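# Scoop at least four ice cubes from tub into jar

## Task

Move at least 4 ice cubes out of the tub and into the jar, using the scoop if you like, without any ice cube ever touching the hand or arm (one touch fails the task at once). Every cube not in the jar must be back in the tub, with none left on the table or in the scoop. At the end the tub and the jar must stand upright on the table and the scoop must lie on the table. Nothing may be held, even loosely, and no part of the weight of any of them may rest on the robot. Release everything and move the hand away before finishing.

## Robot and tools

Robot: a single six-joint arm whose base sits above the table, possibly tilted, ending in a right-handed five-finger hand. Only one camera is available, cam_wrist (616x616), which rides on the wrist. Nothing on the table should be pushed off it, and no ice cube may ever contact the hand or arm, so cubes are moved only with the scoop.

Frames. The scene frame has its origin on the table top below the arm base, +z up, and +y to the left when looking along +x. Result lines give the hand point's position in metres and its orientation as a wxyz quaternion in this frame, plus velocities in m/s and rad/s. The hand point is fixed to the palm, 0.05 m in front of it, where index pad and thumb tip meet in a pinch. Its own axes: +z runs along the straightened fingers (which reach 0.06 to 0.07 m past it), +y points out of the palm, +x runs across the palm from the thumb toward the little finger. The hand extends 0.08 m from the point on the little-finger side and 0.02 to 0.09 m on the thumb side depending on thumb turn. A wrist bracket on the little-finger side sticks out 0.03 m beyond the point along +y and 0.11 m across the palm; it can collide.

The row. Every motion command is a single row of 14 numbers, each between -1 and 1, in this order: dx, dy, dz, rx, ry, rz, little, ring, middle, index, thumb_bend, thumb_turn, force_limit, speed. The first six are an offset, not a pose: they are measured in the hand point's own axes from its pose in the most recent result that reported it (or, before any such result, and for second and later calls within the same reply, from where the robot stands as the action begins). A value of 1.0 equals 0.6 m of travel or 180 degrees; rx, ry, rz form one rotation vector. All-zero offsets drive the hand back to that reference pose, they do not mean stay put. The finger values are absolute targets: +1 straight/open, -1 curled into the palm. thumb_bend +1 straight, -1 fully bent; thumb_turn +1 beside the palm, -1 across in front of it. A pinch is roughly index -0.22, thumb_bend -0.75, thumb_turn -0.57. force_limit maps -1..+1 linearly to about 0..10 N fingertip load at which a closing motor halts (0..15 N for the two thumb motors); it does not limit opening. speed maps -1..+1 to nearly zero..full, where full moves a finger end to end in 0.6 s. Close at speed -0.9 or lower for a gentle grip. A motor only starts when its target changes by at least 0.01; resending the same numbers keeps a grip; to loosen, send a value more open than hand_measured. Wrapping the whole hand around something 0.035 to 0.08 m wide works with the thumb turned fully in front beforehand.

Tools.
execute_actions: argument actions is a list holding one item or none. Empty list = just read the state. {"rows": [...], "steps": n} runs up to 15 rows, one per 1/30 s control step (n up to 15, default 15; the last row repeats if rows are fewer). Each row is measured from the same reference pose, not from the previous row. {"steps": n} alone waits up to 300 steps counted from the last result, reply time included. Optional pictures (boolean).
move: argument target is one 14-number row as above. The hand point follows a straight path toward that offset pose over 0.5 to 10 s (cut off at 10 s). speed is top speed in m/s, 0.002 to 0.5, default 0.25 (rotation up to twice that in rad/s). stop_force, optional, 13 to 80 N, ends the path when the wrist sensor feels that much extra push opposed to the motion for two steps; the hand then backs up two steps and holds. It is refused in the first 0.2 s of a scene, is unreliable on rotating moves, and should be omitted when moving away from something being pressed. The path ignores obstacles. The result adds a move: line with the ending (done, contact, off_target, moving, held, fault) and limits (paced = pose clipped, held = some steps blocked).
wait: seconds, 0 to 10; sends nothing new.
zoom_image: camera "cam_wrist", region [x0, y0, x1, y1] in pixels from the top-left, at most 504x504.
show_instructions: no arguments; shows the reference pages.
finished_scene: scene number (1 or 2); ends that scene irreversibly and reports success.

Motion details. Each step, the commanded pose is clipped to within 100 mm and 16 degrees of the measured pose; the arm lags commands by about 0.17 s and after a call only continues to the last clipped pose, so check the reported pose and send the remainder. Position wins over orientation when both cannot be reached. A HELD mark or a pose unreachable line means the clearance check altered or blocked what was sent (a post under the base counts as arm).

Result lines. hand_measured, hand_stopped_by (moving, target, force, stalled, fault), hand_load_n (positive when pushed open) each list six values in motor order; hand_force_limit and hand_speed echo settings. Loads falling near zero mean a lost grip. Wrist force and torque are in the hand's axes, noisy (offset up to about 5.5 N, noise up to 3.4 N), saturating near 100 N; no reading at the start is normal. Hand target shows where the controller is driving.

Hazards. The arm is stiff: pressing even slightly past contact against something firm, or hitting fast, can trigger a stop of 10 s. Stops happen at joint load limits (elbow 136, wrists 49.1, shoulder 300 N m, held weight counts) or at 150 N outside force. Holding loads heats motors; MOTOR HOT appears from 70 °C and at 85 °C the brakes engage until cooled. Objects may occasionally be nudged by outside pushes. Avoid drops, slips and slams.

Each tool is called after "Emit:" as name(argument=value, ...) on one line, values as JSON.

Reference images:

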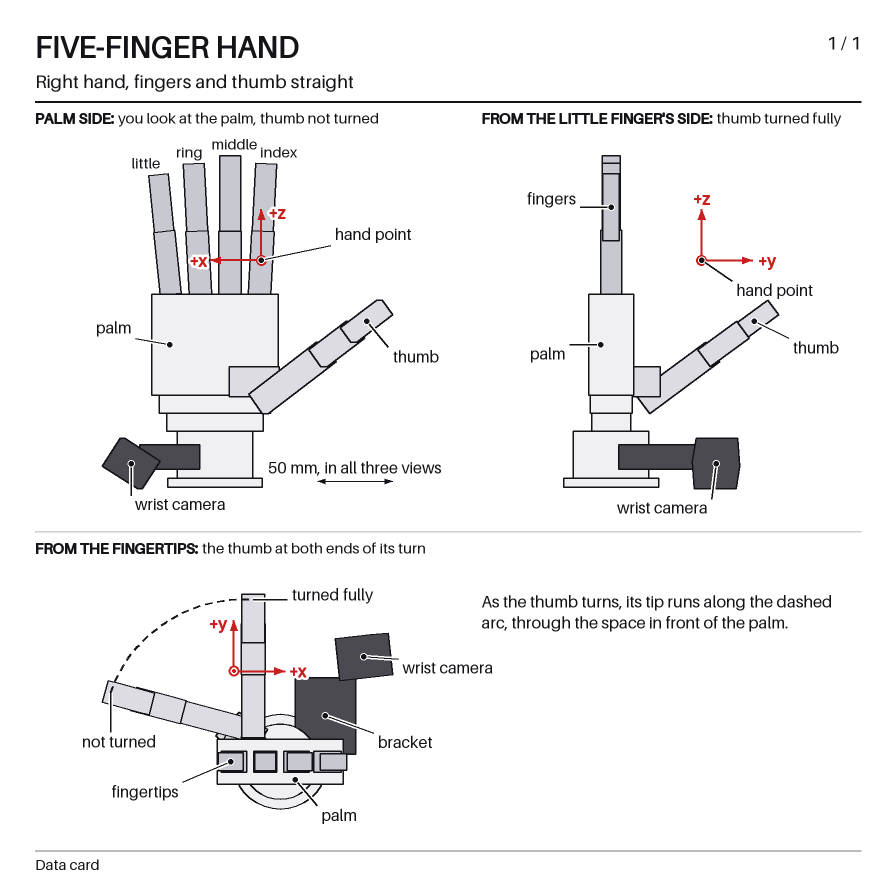

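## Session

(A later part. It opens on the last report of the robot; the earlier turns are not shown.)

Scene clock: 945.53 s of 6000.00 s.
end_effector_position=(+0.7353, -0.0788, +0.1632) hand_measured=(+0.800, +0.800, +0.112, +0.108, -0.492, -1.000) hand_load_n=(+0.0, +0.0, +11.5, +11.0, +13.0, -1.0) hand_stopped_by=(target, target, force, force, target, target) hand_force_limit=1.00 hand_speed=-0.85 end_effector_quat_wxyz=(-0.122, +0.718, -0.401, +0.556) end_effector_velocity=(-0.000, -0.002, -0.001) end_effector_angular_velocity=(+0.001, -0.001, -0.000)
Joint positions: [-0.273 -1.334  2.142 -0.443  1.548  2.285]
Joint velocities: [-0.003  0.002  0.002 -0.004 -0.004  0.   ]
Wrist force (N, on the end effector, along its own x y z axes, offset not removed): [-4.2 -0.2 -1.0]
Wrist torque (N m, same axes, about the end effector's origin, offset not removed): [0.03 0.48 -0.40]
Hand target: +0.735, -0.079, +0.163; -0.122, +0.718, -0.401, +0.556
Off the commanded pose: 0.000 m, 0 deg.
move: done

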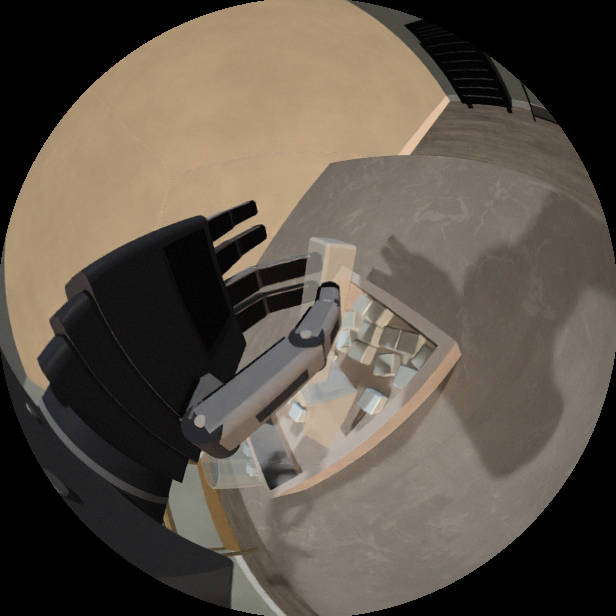

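Emit:
move(target=[-0.021,0.039,0.0225,0,0,0,0.8,0.8,-1,-0.9,-0.5,-1,1,-0.85], speed=0.03)

Emit:
move(target=[0,-0.025,0.043,0,0,0,0.8,0.8,-1,-0.9,-0.5,-1,1,-0.85], speed=0.025)

Emit:
zoom_image(camera="cam_wrist", region=[200,320,420,540])

Scene clock: 952.93 s of 6000.00 s.
end_effector_position=(+0.7363, -0.0886, +0.1353) hand_measured=(+0.800, +0.800, +0.112, +0.108, -0.492, -1.000) hand_load_n=(+0.0, +0.0, +11.5, +10.5, +13.5, -1.0) hand_stopped_by=(target, target, force, force, target, target) hand_force_limit=1.00 hand_speed=-0.85 end_effector_quat_wxyz=(-0.122, +0.718, -0.401, +0.556) end_effector_velocity=(+0.001, -0.001, -0.001) end_effector_angular_velocity=(-0.002, -0.002, +0.001)
Joint positions: [-0.291 -1.292  2.156 -0.499  1.531  2.279]
Joint velocities: [-0.001  0.002 -0.    -0.004 -0.001 -0.002]
Wrist force (N, on the end effector, along its own x y z axes, offset not removed): [-1.4 0.6 0.7]
Wrist torque (N m, same axes, about the end effector's origin, offset not removed): [0.18 -0.03 -0.08]
Hand target: +0.736, -0.089, +0.135; -0.122, +0.718, -0.401, +0.556
Off the commanded pose: 0.000 m, 0 deg.
After step 90, 3.10 s passed at rest.
move: done

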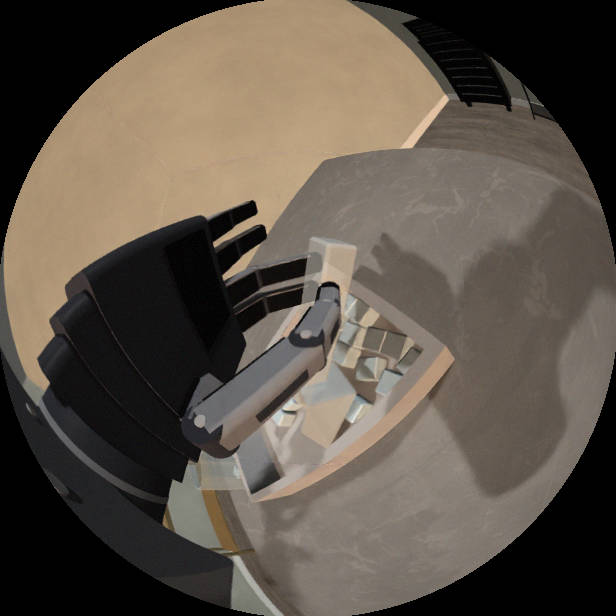

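Scene clock: 954.43 s of 6000.00 s.
end_effector_position=(+0.7658, -0.0858, +0.1355) hand_measured=(+0.800, +0.800, +0.112, +0.108, -0.492, -1.000) hand_load_n=(+0.0, +0.0, +13.5, +7.0, +13.5, -5.0) hand_stopped_by=(target, target, force, force, target, target) hand_force_limit=1.00 hand_speed=-0.85 end_effector_quat_wxyz=(-0.122, +0.718, -0.401, +0.556) end_effector_velocity=(+0.002, +0.001, +0.000) end_effector_angular_velocity=(+0.000, +0.001, +0.000)
Joint positions: [-0.267 -1.253  2.098 -0.48   1.553  2.287]
Joint velocities: [ 0.002  0.002 -0.004  0.003  0.001  0.   ]
Wrist force (N, on the end effector, along its own x y z axes, offset not removed): [-2.6 1.5 -1.2]
Wrist torque (N m, same axes, about the end effector's origin, offset not removed): [0.22 0.00 -0.28]
Hand target: +0.766, -0.086, +0.135; -0.122, +0.718, -0.401, +0.556
Off the commanded pose: 0.000 m, 0 deg.
move: done

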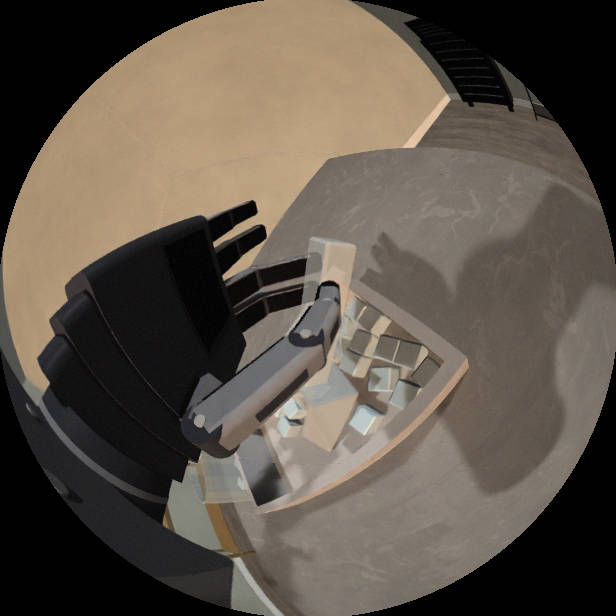

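Region (200, 320, 420, 540) of cam_wrist's 616x616 image, scaled by 2.291, with more detail than that image has.

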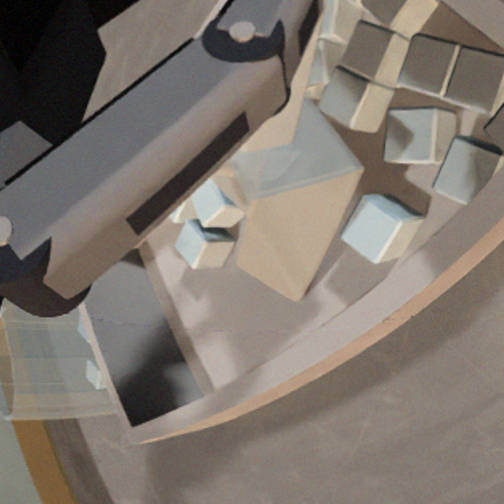

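Forward 5 cm.

Emit:
move(target=[-0.059,-0.051,-0.0295,0,0,0,0.8,0.8,-1,-0.9,-0.5,-1,1,-0.85], speed=0.03)

Emit:
zoom_image(camera="cam_wrist", region=[200,320,420,540])

Scene clock: 959.93 s of 6000.00 s.
end_effector_position=(+0.7611, -0.0362, +0.1359) hand_measured=(+0.800, +0.800, +0.112, +0.108, -0.492, -1.000) hand_load_n=(+0.0, +0.0, +12.5, +9.0, +13.5, -2.5) hand_stopped_by=(target, target, force, force, target, target) hand_force_limit=1.00 hand_speed=-0.85 end_effector_quat_wxyz=(-0.122, +0.718, -0.401, +0.556) end_effector_velocity=(-0.000, +0.002, +0.001) end_effector_angular_velocity=(-0.000, +0.000, +0.000)
Joint positions: [-0.179 -1.256  2.102 -0.48   1.636  2.319]
Joint velocities: [ 0.004 -0.001 -0.     0.002  0.003  0.001]
Wrist force (N, on the end effector, along its own x y z axes, offset not removed): [-3.1 0.7 0.5]
Wrist torque (N m, same axes, about the end effector's origin, offset not removed): [0.12 0.19 -0.36]
Hand target: +0.761, -0.036, +0.136; -0.122, +0.718, -0.401, +0.556
Off the commanded pose: 0.000 m, 0 deg.
After step 90, 0.50 s passed at rest.
move: done

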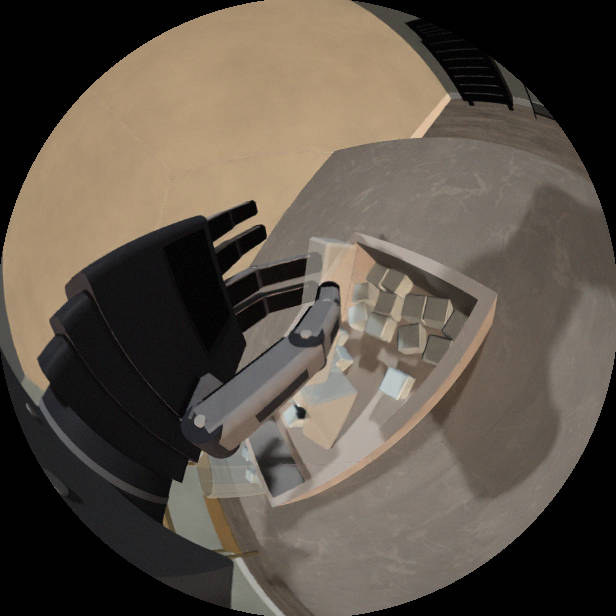

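Region (200, 320, 420, 540) of cam_wrist's 616x616 image, scaled by 2.291, with more detail than that image has.

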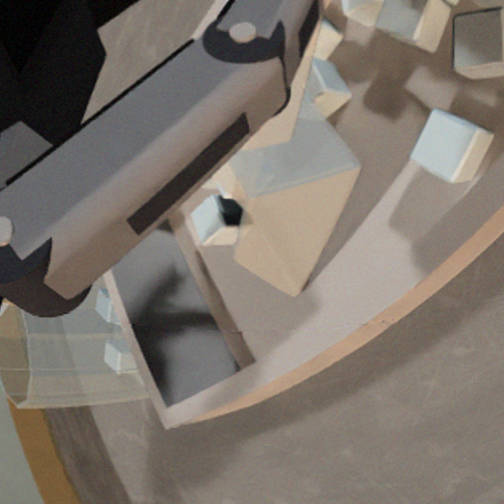

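Emit:
move(target=[-0.035,-0.031,-0.018,0,0,0,0.8,0.8,-1,-0.9,-0.5,-1,1,-0.85], speed=0.03)

Emit:
move(target=[0.014,0.012,0.007,0,0,0,0.8,0.8,-1,-0.9,-0.5,-1,1,-0.85], speed=0.03)

Emit:
move(target=[0,-0.017,0.029,0,0,0,0.8,0.8,-1,-0.9,-0.5,-1,1,-0.85], speed=0.03)

Emit:
zoom_image(camera="cam_wrist", region=[200,320,420,540])

Scene clock: 972.93 s of 6000.00 s.
end_effector_position=(+0.7583, -0.0064, +0.1365) hand_measured=(+0.800, +0.800, +0.112, +0.108, -0.492, -1.000) hand_load_n=(+0.0, +0.0, +11.5, +10.5, +13.0, -1.0) hand_stopped_by=(target, target, force, force, target, target) hand_force_limit=1.00 hand_speed=-0.85 end_effector_quat_wxyz=(-0.122, +0.718, -0.401, +0.556) end_effector_velocity=(-0.000, +0.002, +0.000) end_effector_angular_velocity=(+0.001, -0.000, -0.001)
Joint positions: [-0.124 -1.256  2.1   -0.477  1.687  2.338]
Joint velocities: [ 0.003 -0.    -0.     0.001  0.003  0.002]
Wrist force (N, on the end effector, along its own x y z axes, offset not removed): [-3.3 2.3 1.6]
Wrist torque (N m, same axes, about the end effector's origin, offset not removed): [0.34 0.25 -0.17]
Hand target: +0.758, -0.006, +0.137; -0.122, +0.718, -0.401, +0.556
Off the commanded pose: 0.000 m, 0 deg.
After step 90, 8.67 s passed at rest.
move: done

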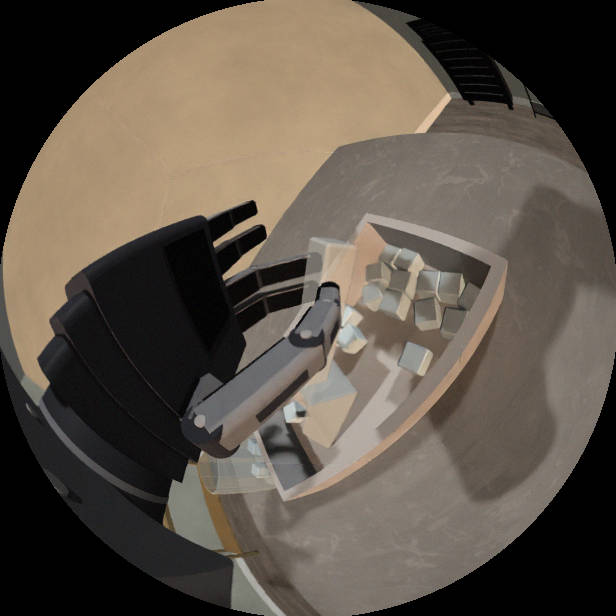

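Scene clock: 973.70 s of 6000.00 s.
end_effector_position=(+0.7594, -0.0180, +0.1364) hand_measured=(+0.800, +0.800, +0.112, +0.108, -0.492, -1.000) hand_load_n=(+0.0, +0.0, +12.0, +10.0, +13.0, -1.5) hand_stopped_by=(target, target, force, force, target, target) hand_force_limit=1.00 hand_speed=-0.85 end_effector_quat_wxyz=(-0.122, +0.718, -0.401, +0.556) end_effector_velocity=(+0.000, -0.002, +0.000) end_effector_angular_velocity=(+0.000, +0.001, +0.001)
Joint positions: [-0.146 -1.256  2.101 -0.478  1.667  2.331]
Joint velocities: [-0.003 -0.001 -0.     0.002 -0.004 -0.002]
Wrist force (N, on the end effector, along its own x y z axes, offset not removed): [-3.8 0.4 0.9]
Wrist torque (N m, same axes, about the end effector's origin, offset not removed): [0.15 0.26 -0.33]
Hand target: +0.759, -0.018, +0.136; -0.122, +0.718, -0.401, +0.556
Off the commanded pose: 0.000 m, 0 deg.
move: done

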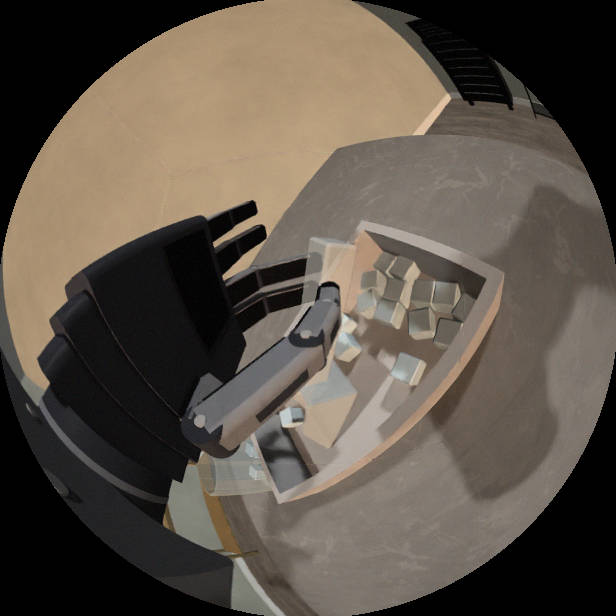

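Scene clock: 974.70 s of 6000.00 s.
end_effector_position=(+0.7793, -0.0160, +0.1366) hand_measured=(+0.800, +0.800, +0.112, +0.108, -0.492, -1.000) hand_load_n=(+0.0, +0.0, +13.0, +8.5, +13.5, -3.5) hand_stopped_by=(target, target, force, force, target, target) hand_force_limit=1.00 hand_speed=-0.85 end_effector_quat_wxyz=(-0.122, +0.718, -0.401, +0.556) end_effector_velocity=(+0.002, +0.000, +0.000) end_effector_angular_velocity=(-0.001, -0.001, +0.001)
Joint positions: [-0.135 -1.23   2.061 -0.464  1.677  2.334]
Joint velocities: [ 0.001  0.002 -0.003  0.     0.001 -0.   ]
Wrist force (N, on the end effector, along its own x y z axes, offset not removed): [-3.9 0.5 -2.0]
Wrist torque (N m, same axes, about the end effector's origin, offset not removed): [0.10 0.27 -0.36]
Hand target: +0.780, -0.016, +0.137; -0.122, +0.718, -0.401, +0.556
Off the commanded pose: 0.000 m, 0 deg.
move: done

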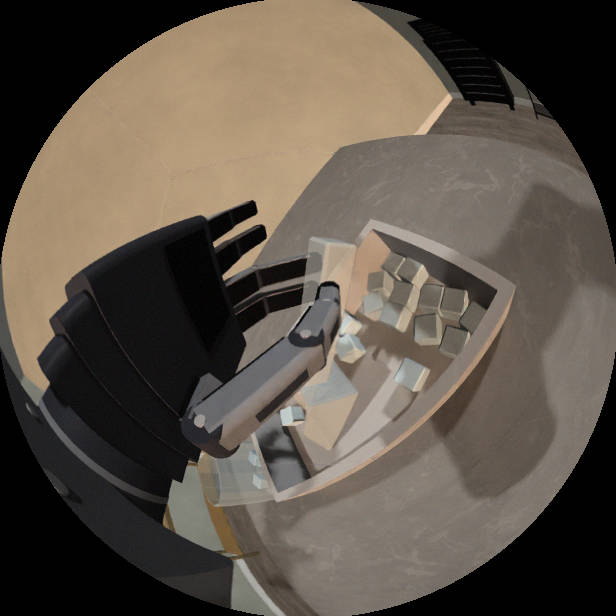

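Region (200, 320, 420, 540) of cam_wrist's 616x616 image, scaled by 2.291, with more detail than that image has.

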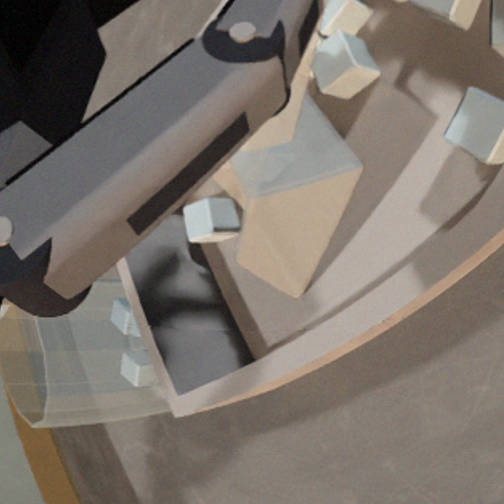

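Emit:
move(target=[-0.019,-0.008,-0.005,0,0,0,0.8,0.8,-1,-0.9,-0.5,-1,1,-0.85], speed=0.02)

Emit:
move(target=[-0.012,-0.018,0.008,0,0,0,0.8,0.8,-1,-0.9,-0.5,-1,1,-0.85], speed=0.02)

Emit:
zoom_image(camera="cam_wrist", region=[240,340,400,500])

Scene clock: 983.60 s of 6000.00 s.
end_effector_position=(+0.7780, -0.0042, +0.1327) hand_measured=(+0.800, +0.800, +0.112, +0.108, -0.492, -1.000) hand_load_n=(+0.0, +0.0, +12.0, +9.0, +14.0, -2.5) hand_stopped_by=(target, target, force, force, target, target) hand_force_limit=1.00 hand_speed=-0.85 end_effector_quat_wxyz=(-0.122, +0.718, -0.401, +0.556) end_effector_velocity=(-0.001, +0.001, -0.001) end_effector_angular_velocity=(+0.000, +0.001, -0.001)
Joint positions: [-0.114 -1.224  2.062 -0.47   1.696  2.342]
Joint velocities: [ 0.003  0.     0.001 -0.001  0.003  0.001]
Wrist force (N, on the end effector, along its own x y z axes, offset not removed): [-0.6 0.5 -2.1]
Wrist torque (N m, same axes, about the end effector's origin, offset not removed): [0.31 0.02 0.04]
Hand target: +0.778, -0.004, +0.133; -0.122, +0.718, -0.401, +0.556
Off the commanded pose: 0.000 m, 0 deg.
After step 90, 4.97 s passed at rest.
move: done

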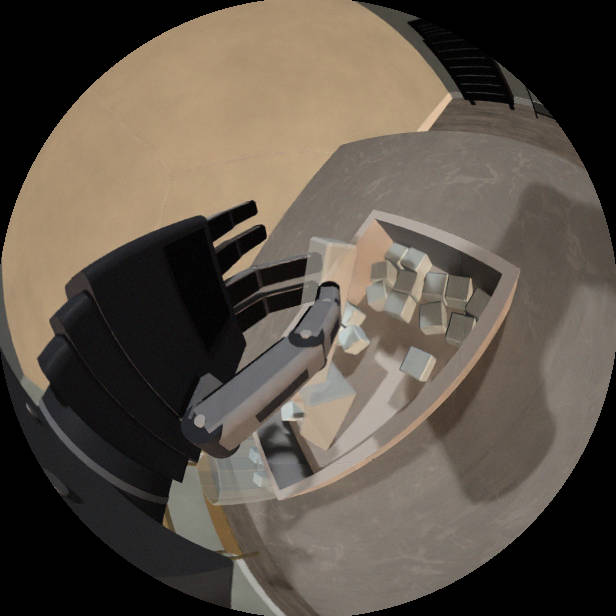

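Scene clock: 984.57 s of 6000.00 s.
end_effector_position=(+0.7865, +0.0065, +0.1327) hand_measured=(+0.800, +0.800, +0.112, +0.108, -0.492, -1.000) hand_load_n=(+0.0, +0.0, +11.5, +10.5, +13.5, -1.0) hand_stopped_by=(target, target, force, force, target, target) hand_force_limit=1.00 hand_speed=-0.85 end_effector_quat_wxyz=(-0.122, +0.718, -0.401, +0.556) end_effector_velocity=(-0.000, +0.001, -0.002) end_effector_angular_velocity=(-0.001, +0.004, +0.000)
Joint positions: [-0.093 -1.211  2.042 -0.462  1.716  2.35 ]
Joint velocities: [ 0.003  0.003 -0.001  0.002  0.003 -0.   ]
Wrist force (N, on the end effector, along its own x y z axes, offset not removed): [-1.9 1.7 -1.2]
Wrist torque (N m, same axes, about the end effector's origin, offset not removed): [0.54 0.13 -0.03]
Hand target: +0.787, +0.007, +0.133; -0.122, +0.718, -0.401, +0.556
Off the commanded pose: 0.000 m, 0 deg.
move: done

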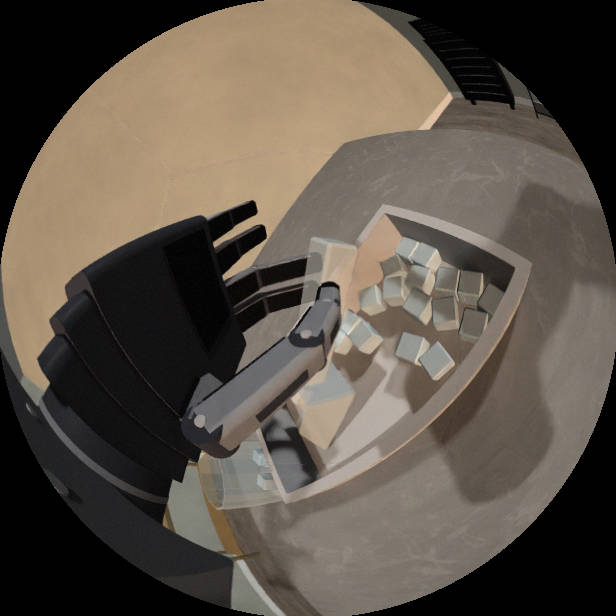

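Region (240, 340, 400, 500) of cam_wrist's 616x616 image, scaled by 3.150, with more detail than that image has.

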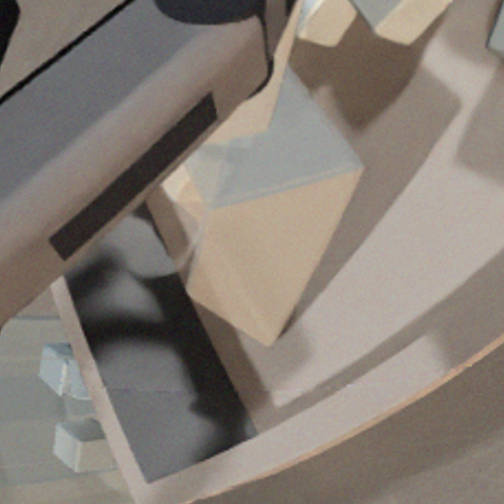

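Jam popped. Lift and look.

Emit:
move(target=[0.12,-0.1,-0.058,0,0,0,0.8,0.8,-1,-0.9,-0.5,-1,1,-0.85], speed=0.1)

Emit:
zoom_image(camera="cam_wrist", region=[280,220,540,480])

Scene clock: 990.10 s of 6000.00 s.
end_effector_position=(+0.7861, +0.0037, +0.2325) hand_measured=(+0.800, +0.800, +0.112, +0.108, -0.492, -1.000) hand_load_n=(+0.0, +0.0, +12.0, +10.5, +13.0, -0.5) hand_stopped_by=(target, target, force, force, target, target) hand_force_limit=1.00 hand_speed=-0.85 end_effector_quat_wxyz=(-0.122, +0.718, -0.401, +0.556) end_effector_velocity=(-0.000, -0.001, +0.001) end_effector_angular_velocity=(-0.000, +0.002, -0.001)
Joint positions: [-0.098 -1.333  1.979 -0.278  1.712  2.348]
Joint velocities: [-0.001 -0.002 -0.001  0.005 -0.    -0.001]
Wrist force (N, on the end effector, along its own x y z axes, offset not removed): [-4.4 0.8 2.9]
Wrist torque (N m, same axes, about the end effector's origin, offset not removed): [0.03 0.29 -0.35]
Hand target: +0.786, +0.004, +0.233; -0.122, +0.718, -0.401, +0.556
Off the commanded pose: 0.000 m, 0 deg.
After step 90, 1.07 s passed at rest.
move: done

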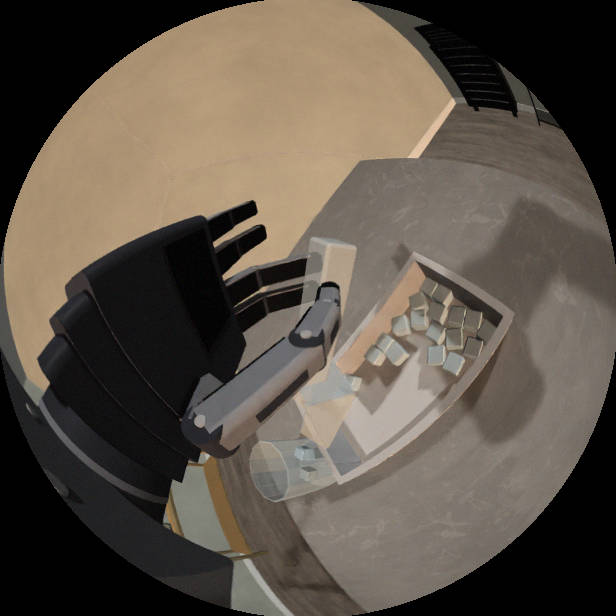

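Region (280, 220, 540, 480) of cam_wrist's 616x616 image, scaled by 1.938, with more detail than that image has.

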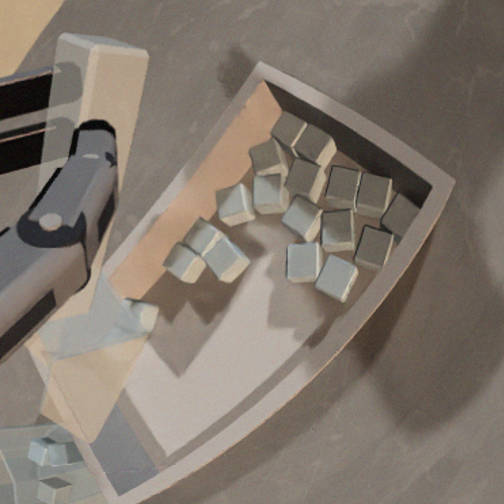

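Emit:
move(target=[-0.068,0.121,0.032,-0.02,0.039,-0.028,0.8,0.8,-1,-0.9,-0.5,-1,1,-0.85], speed=0.05)

Emit:
move(target=[0,-0.025,0.043,0,0,0,0.8,0.8,-1,-0.9,-0.5,-1,1,-0.85], speed=0.025)

Emit:
zoom_image(camera="cam_wrist", region=[200,320,420,540])

Scene clock: 1003.93 s of 6000.00 s.
end_effector_position=(+0.7690, -0.0195, +0.1523) hand_measured=(+0.800, +0.800, +0.112, +0.108, -0.492, -1.000) hand_load_n=(+0.0, +0.0, +12.0, +10.5, +13.0, -1.0) hand_stopped_by=(target, target, force, force, target, target) hand_force_limit=1.00 hand_speed=-0.85 end_effector_quat_wxyz=(-0.050, +0.703, -0.393, +0.591) end_effector_velocity=(-0.001, -0.001, -0.002) end_effector_angular_velocity=(-0.005, +0.001, -0.002)
Joint positions: [-0.073 -1.233  2.065 -0.511  1.863  2.258]
Joint velocities: [ 0.001  0.004  0.002 -0.007  0.004 -0.004]
Wrist force (N, on the end effector, along its own x y z axes, offset not removed): [-2.1 0.8 -0.2]
Wrist torque (N m, same axes, about the end effector's origin, offset not removed): [0.23 0.04 -0.24]
Hand target: +0.769, -0.020, +0.152; -0.050, +0.703, -0.393, +0.591
Off the commanded pose: 0.000 m, 0 deg.
After step 90, 8.73 s passed at rest.
move: done

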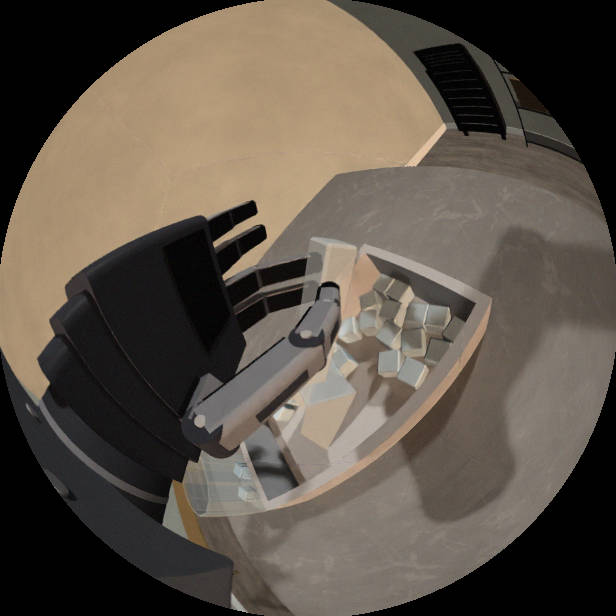

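Scene clock: 1005.43 s of 6000.00 s.
end_effector_position=(+0.7986, -0.0193, +0.1526) hand_measured=(+0.800, +0.800, +0.112, +0.108, -0.492, -1.000) hand_load_n=(+0.0, +0.0, +12.0, +10.5, +13.0, -1.0) hand_stopped_by=(target, target, force, force, target, target) hand_force_limit=1.00 hand_speed=-0.85 end_effector_quat_wxyz=(-0.050, +0.703, -0.393, +0.591) end_effector_velocity=(+0.002, +0.000, +0.001) end_effector_angular_velocity=(-0.001, -0.000, +0.000)
Joint positions: [-0.067 -1.195  2.006 -0.489  1.869  2.26 ]
Joint velocities: [ 0.001  0.002 -0.005  0.002  0.001 -0.   ]
Wrist force (N, on the end effector, along its own x y z axes, offset not removed): [-4.5 0.9 0.7]
Wrist torque (N m, same axes, about the end effector's origin, offset not removed): [0.19 0.42 -0.36]
Hand target: +0.799, -0.019, +0.153; -0.050, +0.703, -0.393, +0.591
Off the commanded pose: 0.000 m, 0 deg.
move: done

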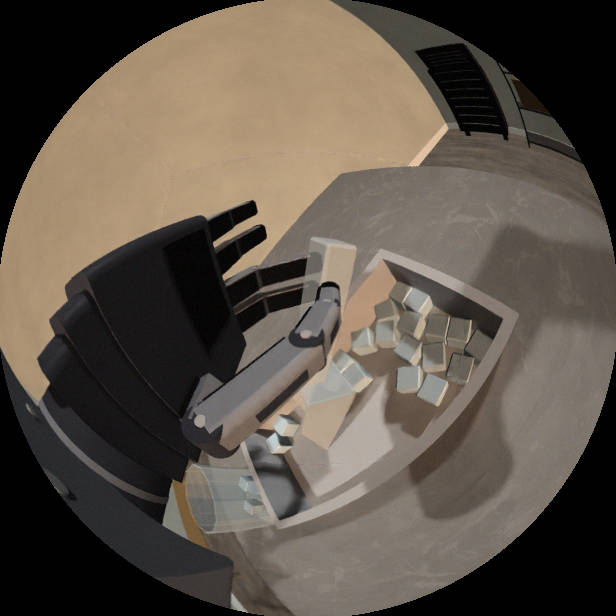

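Region (200, 320, 420, 540) of cam_wrist's 616x616 image, scaled by 2.291, with more detail than that image has.

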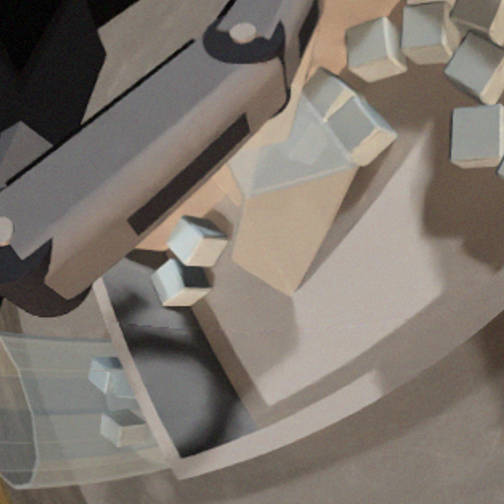

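Emit:
move(target=[-0.045,0.051,0.041,0,-0.05,0.087,0.8,0.8,-1,-0.9,-0.5,-1,1,-0.85], speed=0.04)

Emit:
zoom_image(camera="cam_wrist", region=[200,320,420,540])

Scene clock: 1017.30 s of 6000.00 s.
end_effector_position=(+0.8051, -0.0335, +0.1078) hand_measured=(+0.800, +0.800, +0.112, +0.108, -0.492, -1.000) hand_load_n=(+0.0, +0.0, +12.0, +10.5, +13.0, -0.5) hand_stopped_by=(target, target, force, force, target, target) hand_force_limit=1.00 hand_speed=-0.85 end_effector_quat_wxyz=(-0.160, +0.687, -0.479, +0.522) end_effector_velocity=(-0.000, -0.000, -0.002) end_effector_angular_velocity=(+0.013, +0.000, +0.001)
Joint positions: [-0.172 -1.162  1.995 -0.41   1.657  2.514]
Joint velocities: [-0.005  0.002  0.001  0.001 -0.011  0.01 ]
Wrist force (N, on the end effector, along its own x y z axes, offset not removed): [-3.1 1.3 -0.4]
Wrist torque (N m, same axes, about the end effector's origin, offset not removed): [0.27 0.18 -0.25]
Hand target: +0.805, -0.034, +0.108; -0.161, +0.687, -0.479, +0.522
Off the commanded pose: 0.000 m, 0 deg.
After step 90, 4.70 s passed at rest.
move: done

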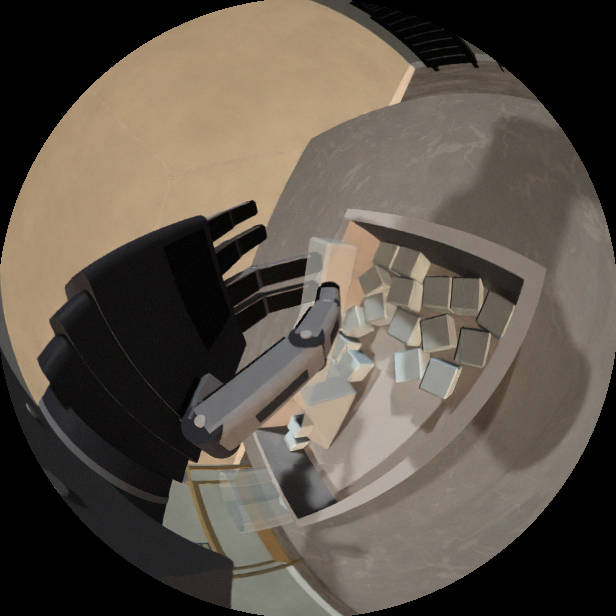

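Region (200, 320, 420, 540) of cam_wrist's 616x616 image, scaled by 2.291, with more detail than that image has.

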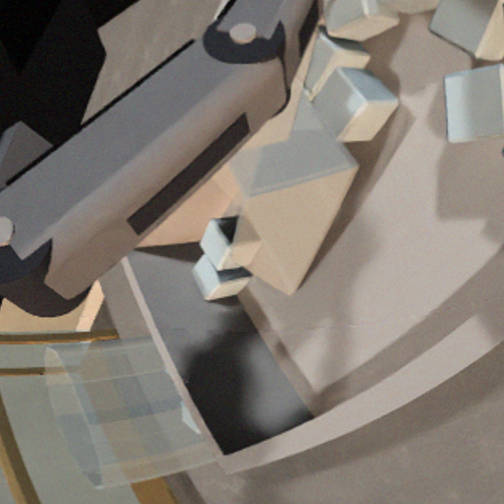

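Emit:
move(target=[-0.002,0.005,0.003,0,0,0,0.8,0.8,-1,-0.9,-0.5,-1,1,-0.85], speed=0.02)

Emit:
move(target=[-0.055,-0.033,-0.019,0,0,0,0.8,0.8,-1,-0.9,-0.5,-1,1,-0.85], speed=0.02)

Emit:
zoom_image(camera="cam_wrist", region=[200,320,420,540])

Scene clock: 1026.50 s of 6000.00 s.
end_effector_position=(+0.8052, -0.0345, +0.1043) hand_measured=(+0.800, +0.800, +0.112, +0.108, -0.492, -1.000) hand_load_n=(+0.0, +0.0, +11.5, +10.5, +13.5, -1.0) hand_stopped_by=(target, target, force, force, target, target) hand_force_limit=1.00 hand_speed=-0.85 end_effector_quat_wxyz=(-0.160, +0.687, -0.479, +0.522) end_effector_velocity=(-0.000, -0.001, -0.001) end_effector_angular_velocity=(-0.000, +0.002, -0.001)
Joint positions: [-0.174 -1.158  1.996 -0.416  1.655  2.514]
Joint velocities: [-0.001  0.002  0.    -0.    -0.    -0.001]
Wrist force (N, on the end effector, along its own x y z axes, offset not removed): [-1.5 -0.3 -0.2]
Wrist torque (N m, same axes, about the end effector's origin, offset not removed): [0.17 0.12 -0.11]
Hand target: +0.805, -0.034, +0.104; -0.160, +0.687, -0.479, +0.522
Off the commanded pose: 0.000 m, 0 deg.
After step 90, 5.50 s passed at rest.
move: done

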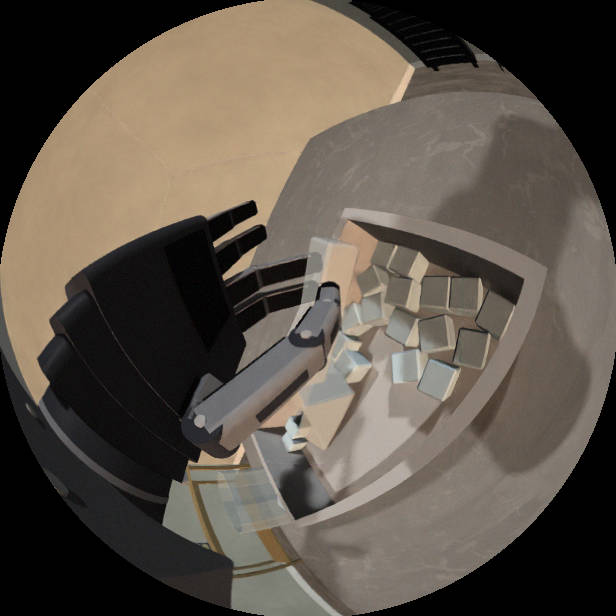

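Scene clock: 1028.80 s of 6000.00 s.
end_effector_position=(+0.8051, +0.0055, +0.1046) hand_measured=(+0.800, +0.800, +0.112, +0.108, -0.492, -1.000) hand_load_n=(+0.0, +0.0, +11.5, +9.5, +14.5, -1.5) hand_stopped_by=(target, target, force, force, target, target) hand_force_limit=1.00 hand_speed=-0.85 end_effector_quat_wxyz=(-0.160, +0.687, -0.479, +0.522) end_effector_velocity=(+0.000, +0.002, +0.000) end_effector_angular_velocity=(-0.001, +0.000, -0.000)
Joint positions: [-0.106 -1.152  1.987 -0.409  1.717  2.542]
Joint velocities: [ 0.003  0.    -0.001  0.001  0.003  0.001]
Wrist force (N, on the end effector, along its own x y z axes, offset not removed): [1.1 0.3 1.1]
Wrist torque (N m, same axes, about the end effector's origin, offset not removed): [0.16 0.02 -0.04]
Hand target: +0.805, +0.006, +0.105; -0.160, +0.687, -0.479, +0.522
Off the commanded pose: 0.000 m, 0 deg.
move: done

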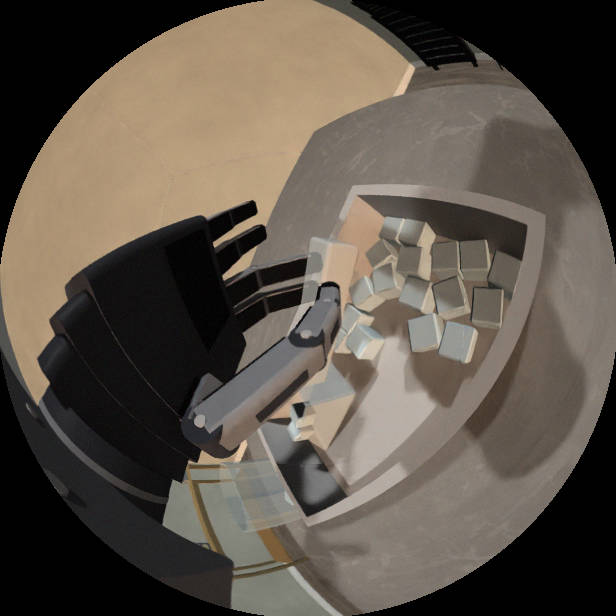

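Region (200, 320, 420, 540) of cam_wrist's 616x616 image, scaled by 2.291, with more detail than that image has.

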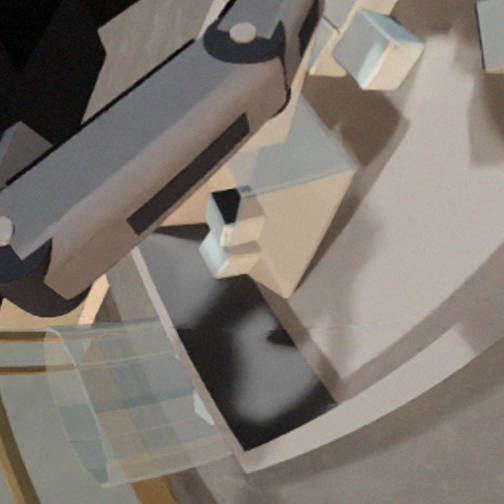

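Emit:
move(target=[-0.01,-0.005,-0.011,0,0,0,0.8,0.8,-1,-1,-0.5,-1,1,-0.85], speed=0.02)

Emit:
move(target=[0.011,0.021,0.012,0,-0.033,0.058,0.8,0.8,-1,-1,-0.5,-1,1,-0.85], speed=0.03)

Emit:
move(target=[0.017,0.006,0.004,0,-0.036,0.0625,0.8,0.8,-1,-1,-0.5,-1,1,-0.85], speed=0.03)

Emit:
zoom_image(camera="cam_wrist", region=[240,340,400,500])

Scene clock: 1038.80 s of 6000.00 s.
end_effector_position=(+0.8009, +0.0136, +0.1060) hand_measured=(+0.800, +0.800, +0.112, +0.106, -0.492, -1.000) hand_load_n=(+0.0, +0.0, +11.0, +11.5, +14.5, -0.5) hand_stopped_by=(target, target, force, force, target, target) hand_force_limit=1.00 hand_speed=-0.85 end_effector_quat_wxyz=(-0.160, +0.687, -0.479, +0.522) end_effector_velocity=(+0.000, +0.001, +0.002) end_effector_angular_velocity=(-0.001, -0.002, -0.001)
Joint positions: [-0.094 -1.158  1.992 -0.408  1.729  2.547]
Joint velocities: [ 0.002 -0.002 -0.    -0.     0.002  0.001]
Wrist force (N, on the end effector, along its own x y z axes, offset not removed): [-1.0 1.1 2.1]
Wrist torque (N m, same axes, about the end effector's origin, offset not removed): [0.15 0.28 -0.17]
Hand target: +0.801, +0.014, +0.106; -0.160, +0.687, -0.479, +0.522
Off the commanded pose: 0.000 m, 0 deg.
After step 90, 6.23 s passed at rest.
move: done

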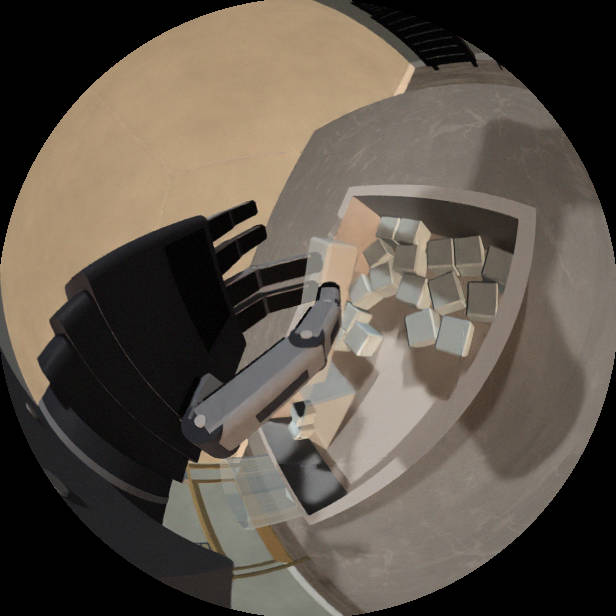

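Scene clock: 1042.53 s of 6000.00 s.
end_effector_position=(+0.8010, +0.0000, +0.0978) hand_measured=(+0.800, +0.800, +0.112, +0.106, -0.492, -1.000) hand_load_n=(+0.0, +0.0, +11.5, +11.0, +13.5, -1.0) hand_stopped_by=(target, target, force, force, target, target) hand_force_limit=1.00 hand_speed=-0.85 end_effector_quat_wxyz=(-0.231, +0.667, -0.530, +0.469) end_effector_velocity=(-0.001, +0.000, -0.001) end_effector_angular_velocity=(+0.010, +0.002, +0.001)
Joint positions: [-0.179 -1.161  1.993 -0.357  1.562  2.695]
Joint velocities: [-0.004  0.001  0.     0.003 -0.009  0.007]
Wrist force (N, on the end effector, along its own x y z axes, offset not removed): [-3.2 1.2 0.1]
Wrist torque (N m, same axes, about the end effector's origin, offset not removed): [0.20 0.30 -0.34]
Hand target: +0.801, -0.000, +0.098; -0.232, +0.667, -0.531, +0.469
Off the commanded pose: 0.000 m, 0 deg.
move: done

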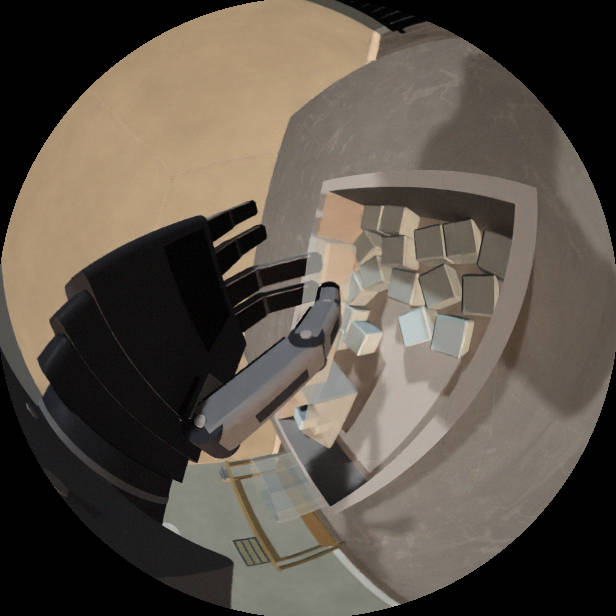

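Scene clock: 1046.53 s of 6000.00 s.
end_effector_position=(+0.8013, -0.0111, +0.0976) hand_measured=(+0.800, +0.800, +0.112, +0.106, -0.492, -1.000) hand_load_n=(+0.0, +0.0, +11.5, +11.0, +13.5, -1.0) hand_stopped_by=(target, target, force, force, target, target) hand_force_limit=1.00 hand_speed=-0.85 end_effector_quat_wxyz=(-0.305, +0.638, -0.579, +0.406) end_effector_velocity=(+0.000, -0.000, -0.000) end_effector_angular_velocity=(+0.011, -0.000, +0.001)
Joint positions: [-0.268 -1.159  1.984 -0.305  1.379  2.843]
Joint velocities: [-0.004  0.001 -0.001  0.002 -0.009  0.007]
Wrist force (N, on the end effector, along its own x y z axes, offset not removed): [-2.8 1.3 1.6]
Wrist torque (N m, same axes, about the end effector's origin, offset not removed): [0.13 0.16 -0.38]
Hand target: +0.801, -0.011, +0.098; -0.306, +0.637, -0.579, +0.406
Off the commanded pose: 0.000 m, 0 deg.
move: done

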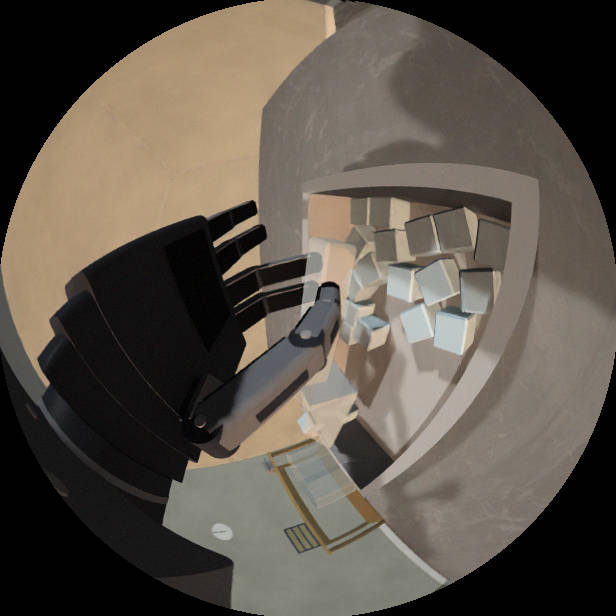

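Region (240, 340, 400, 500) of cam_wrist's 616x616 image, scaled by 3.150, with more detail than that image has.

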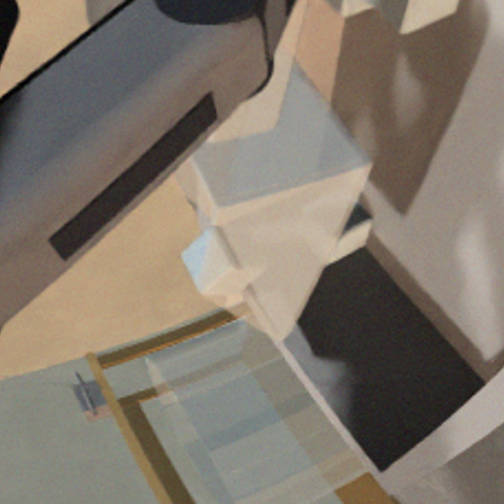

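Emit:
move(target=[0.025,0,0,0,-0.036,0.0625,0.8,0.8,-1,-1,-0.5,-1,1,-0.85], speed=0.03)

Emit:
zoom_image(camera="cam_wrist", region=[260,320,420,480])

Scene clock: 1057.90 s of 6000.00 s.
end_effector_position=(+0.8013, -0.0258, +0.1000) hand_measured=(+0.800, +0.800, +0.112, +0.106, -0.492, -1.000) hand_load_n=(+0.0, +0.0, +11.5, +11.0, +13.5, -1.0) hand_stopped_by=(target, target, force, force, target, target) hand_force_limit=1.00 hand_speed=-0.85 end_effector_quat_wxyz=(-0.375, +0.600, -0.621, +0.338) end_effector_velocity=(+0.001, -0.001, +0.001) end_effector_angular_velocity=(+0.011, -0.001, +0.000)
Joint positions: [-0.361 -1.143  1.97  -0.266  1.191  2.981]
Joint velocities: [-0.004  0.002 -0.003  0.002 -0.009  0.007]
Wrist force (N, on the end effector, along its own x y z axes, offset not removed): [-2.0 0.7 1.9]
Wrist torque (N m, same axes, about the end effector's origin, offset not removed): [0.05 0.06 -0.27]
Hand target: +0.801, -0.026, +0.100; -0.376, +0.600, -0.621, +0.338
Off the commanded pose: 0.000 m, 0 deg.
After step 90, 4.37 s passed at rest.
move: done

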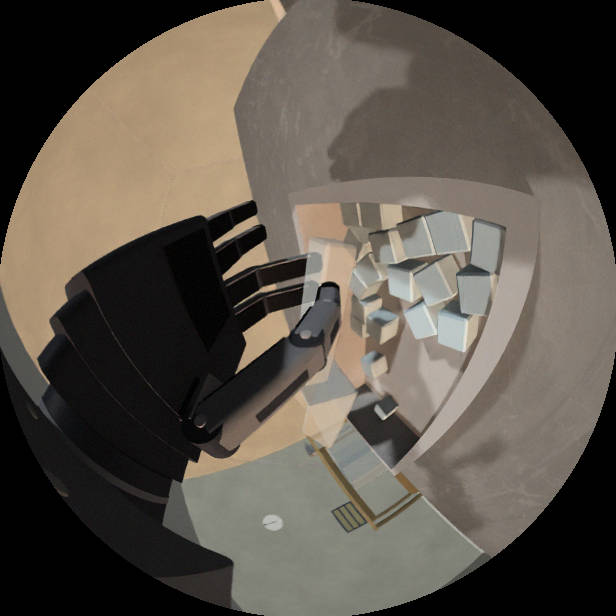

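Region (260, 320, 420, 480) of cam_wrist's 616x616 image, scaled by 3.150, with more detail than that image has.

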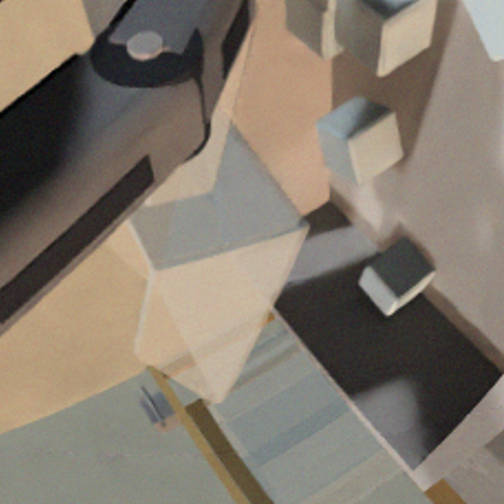

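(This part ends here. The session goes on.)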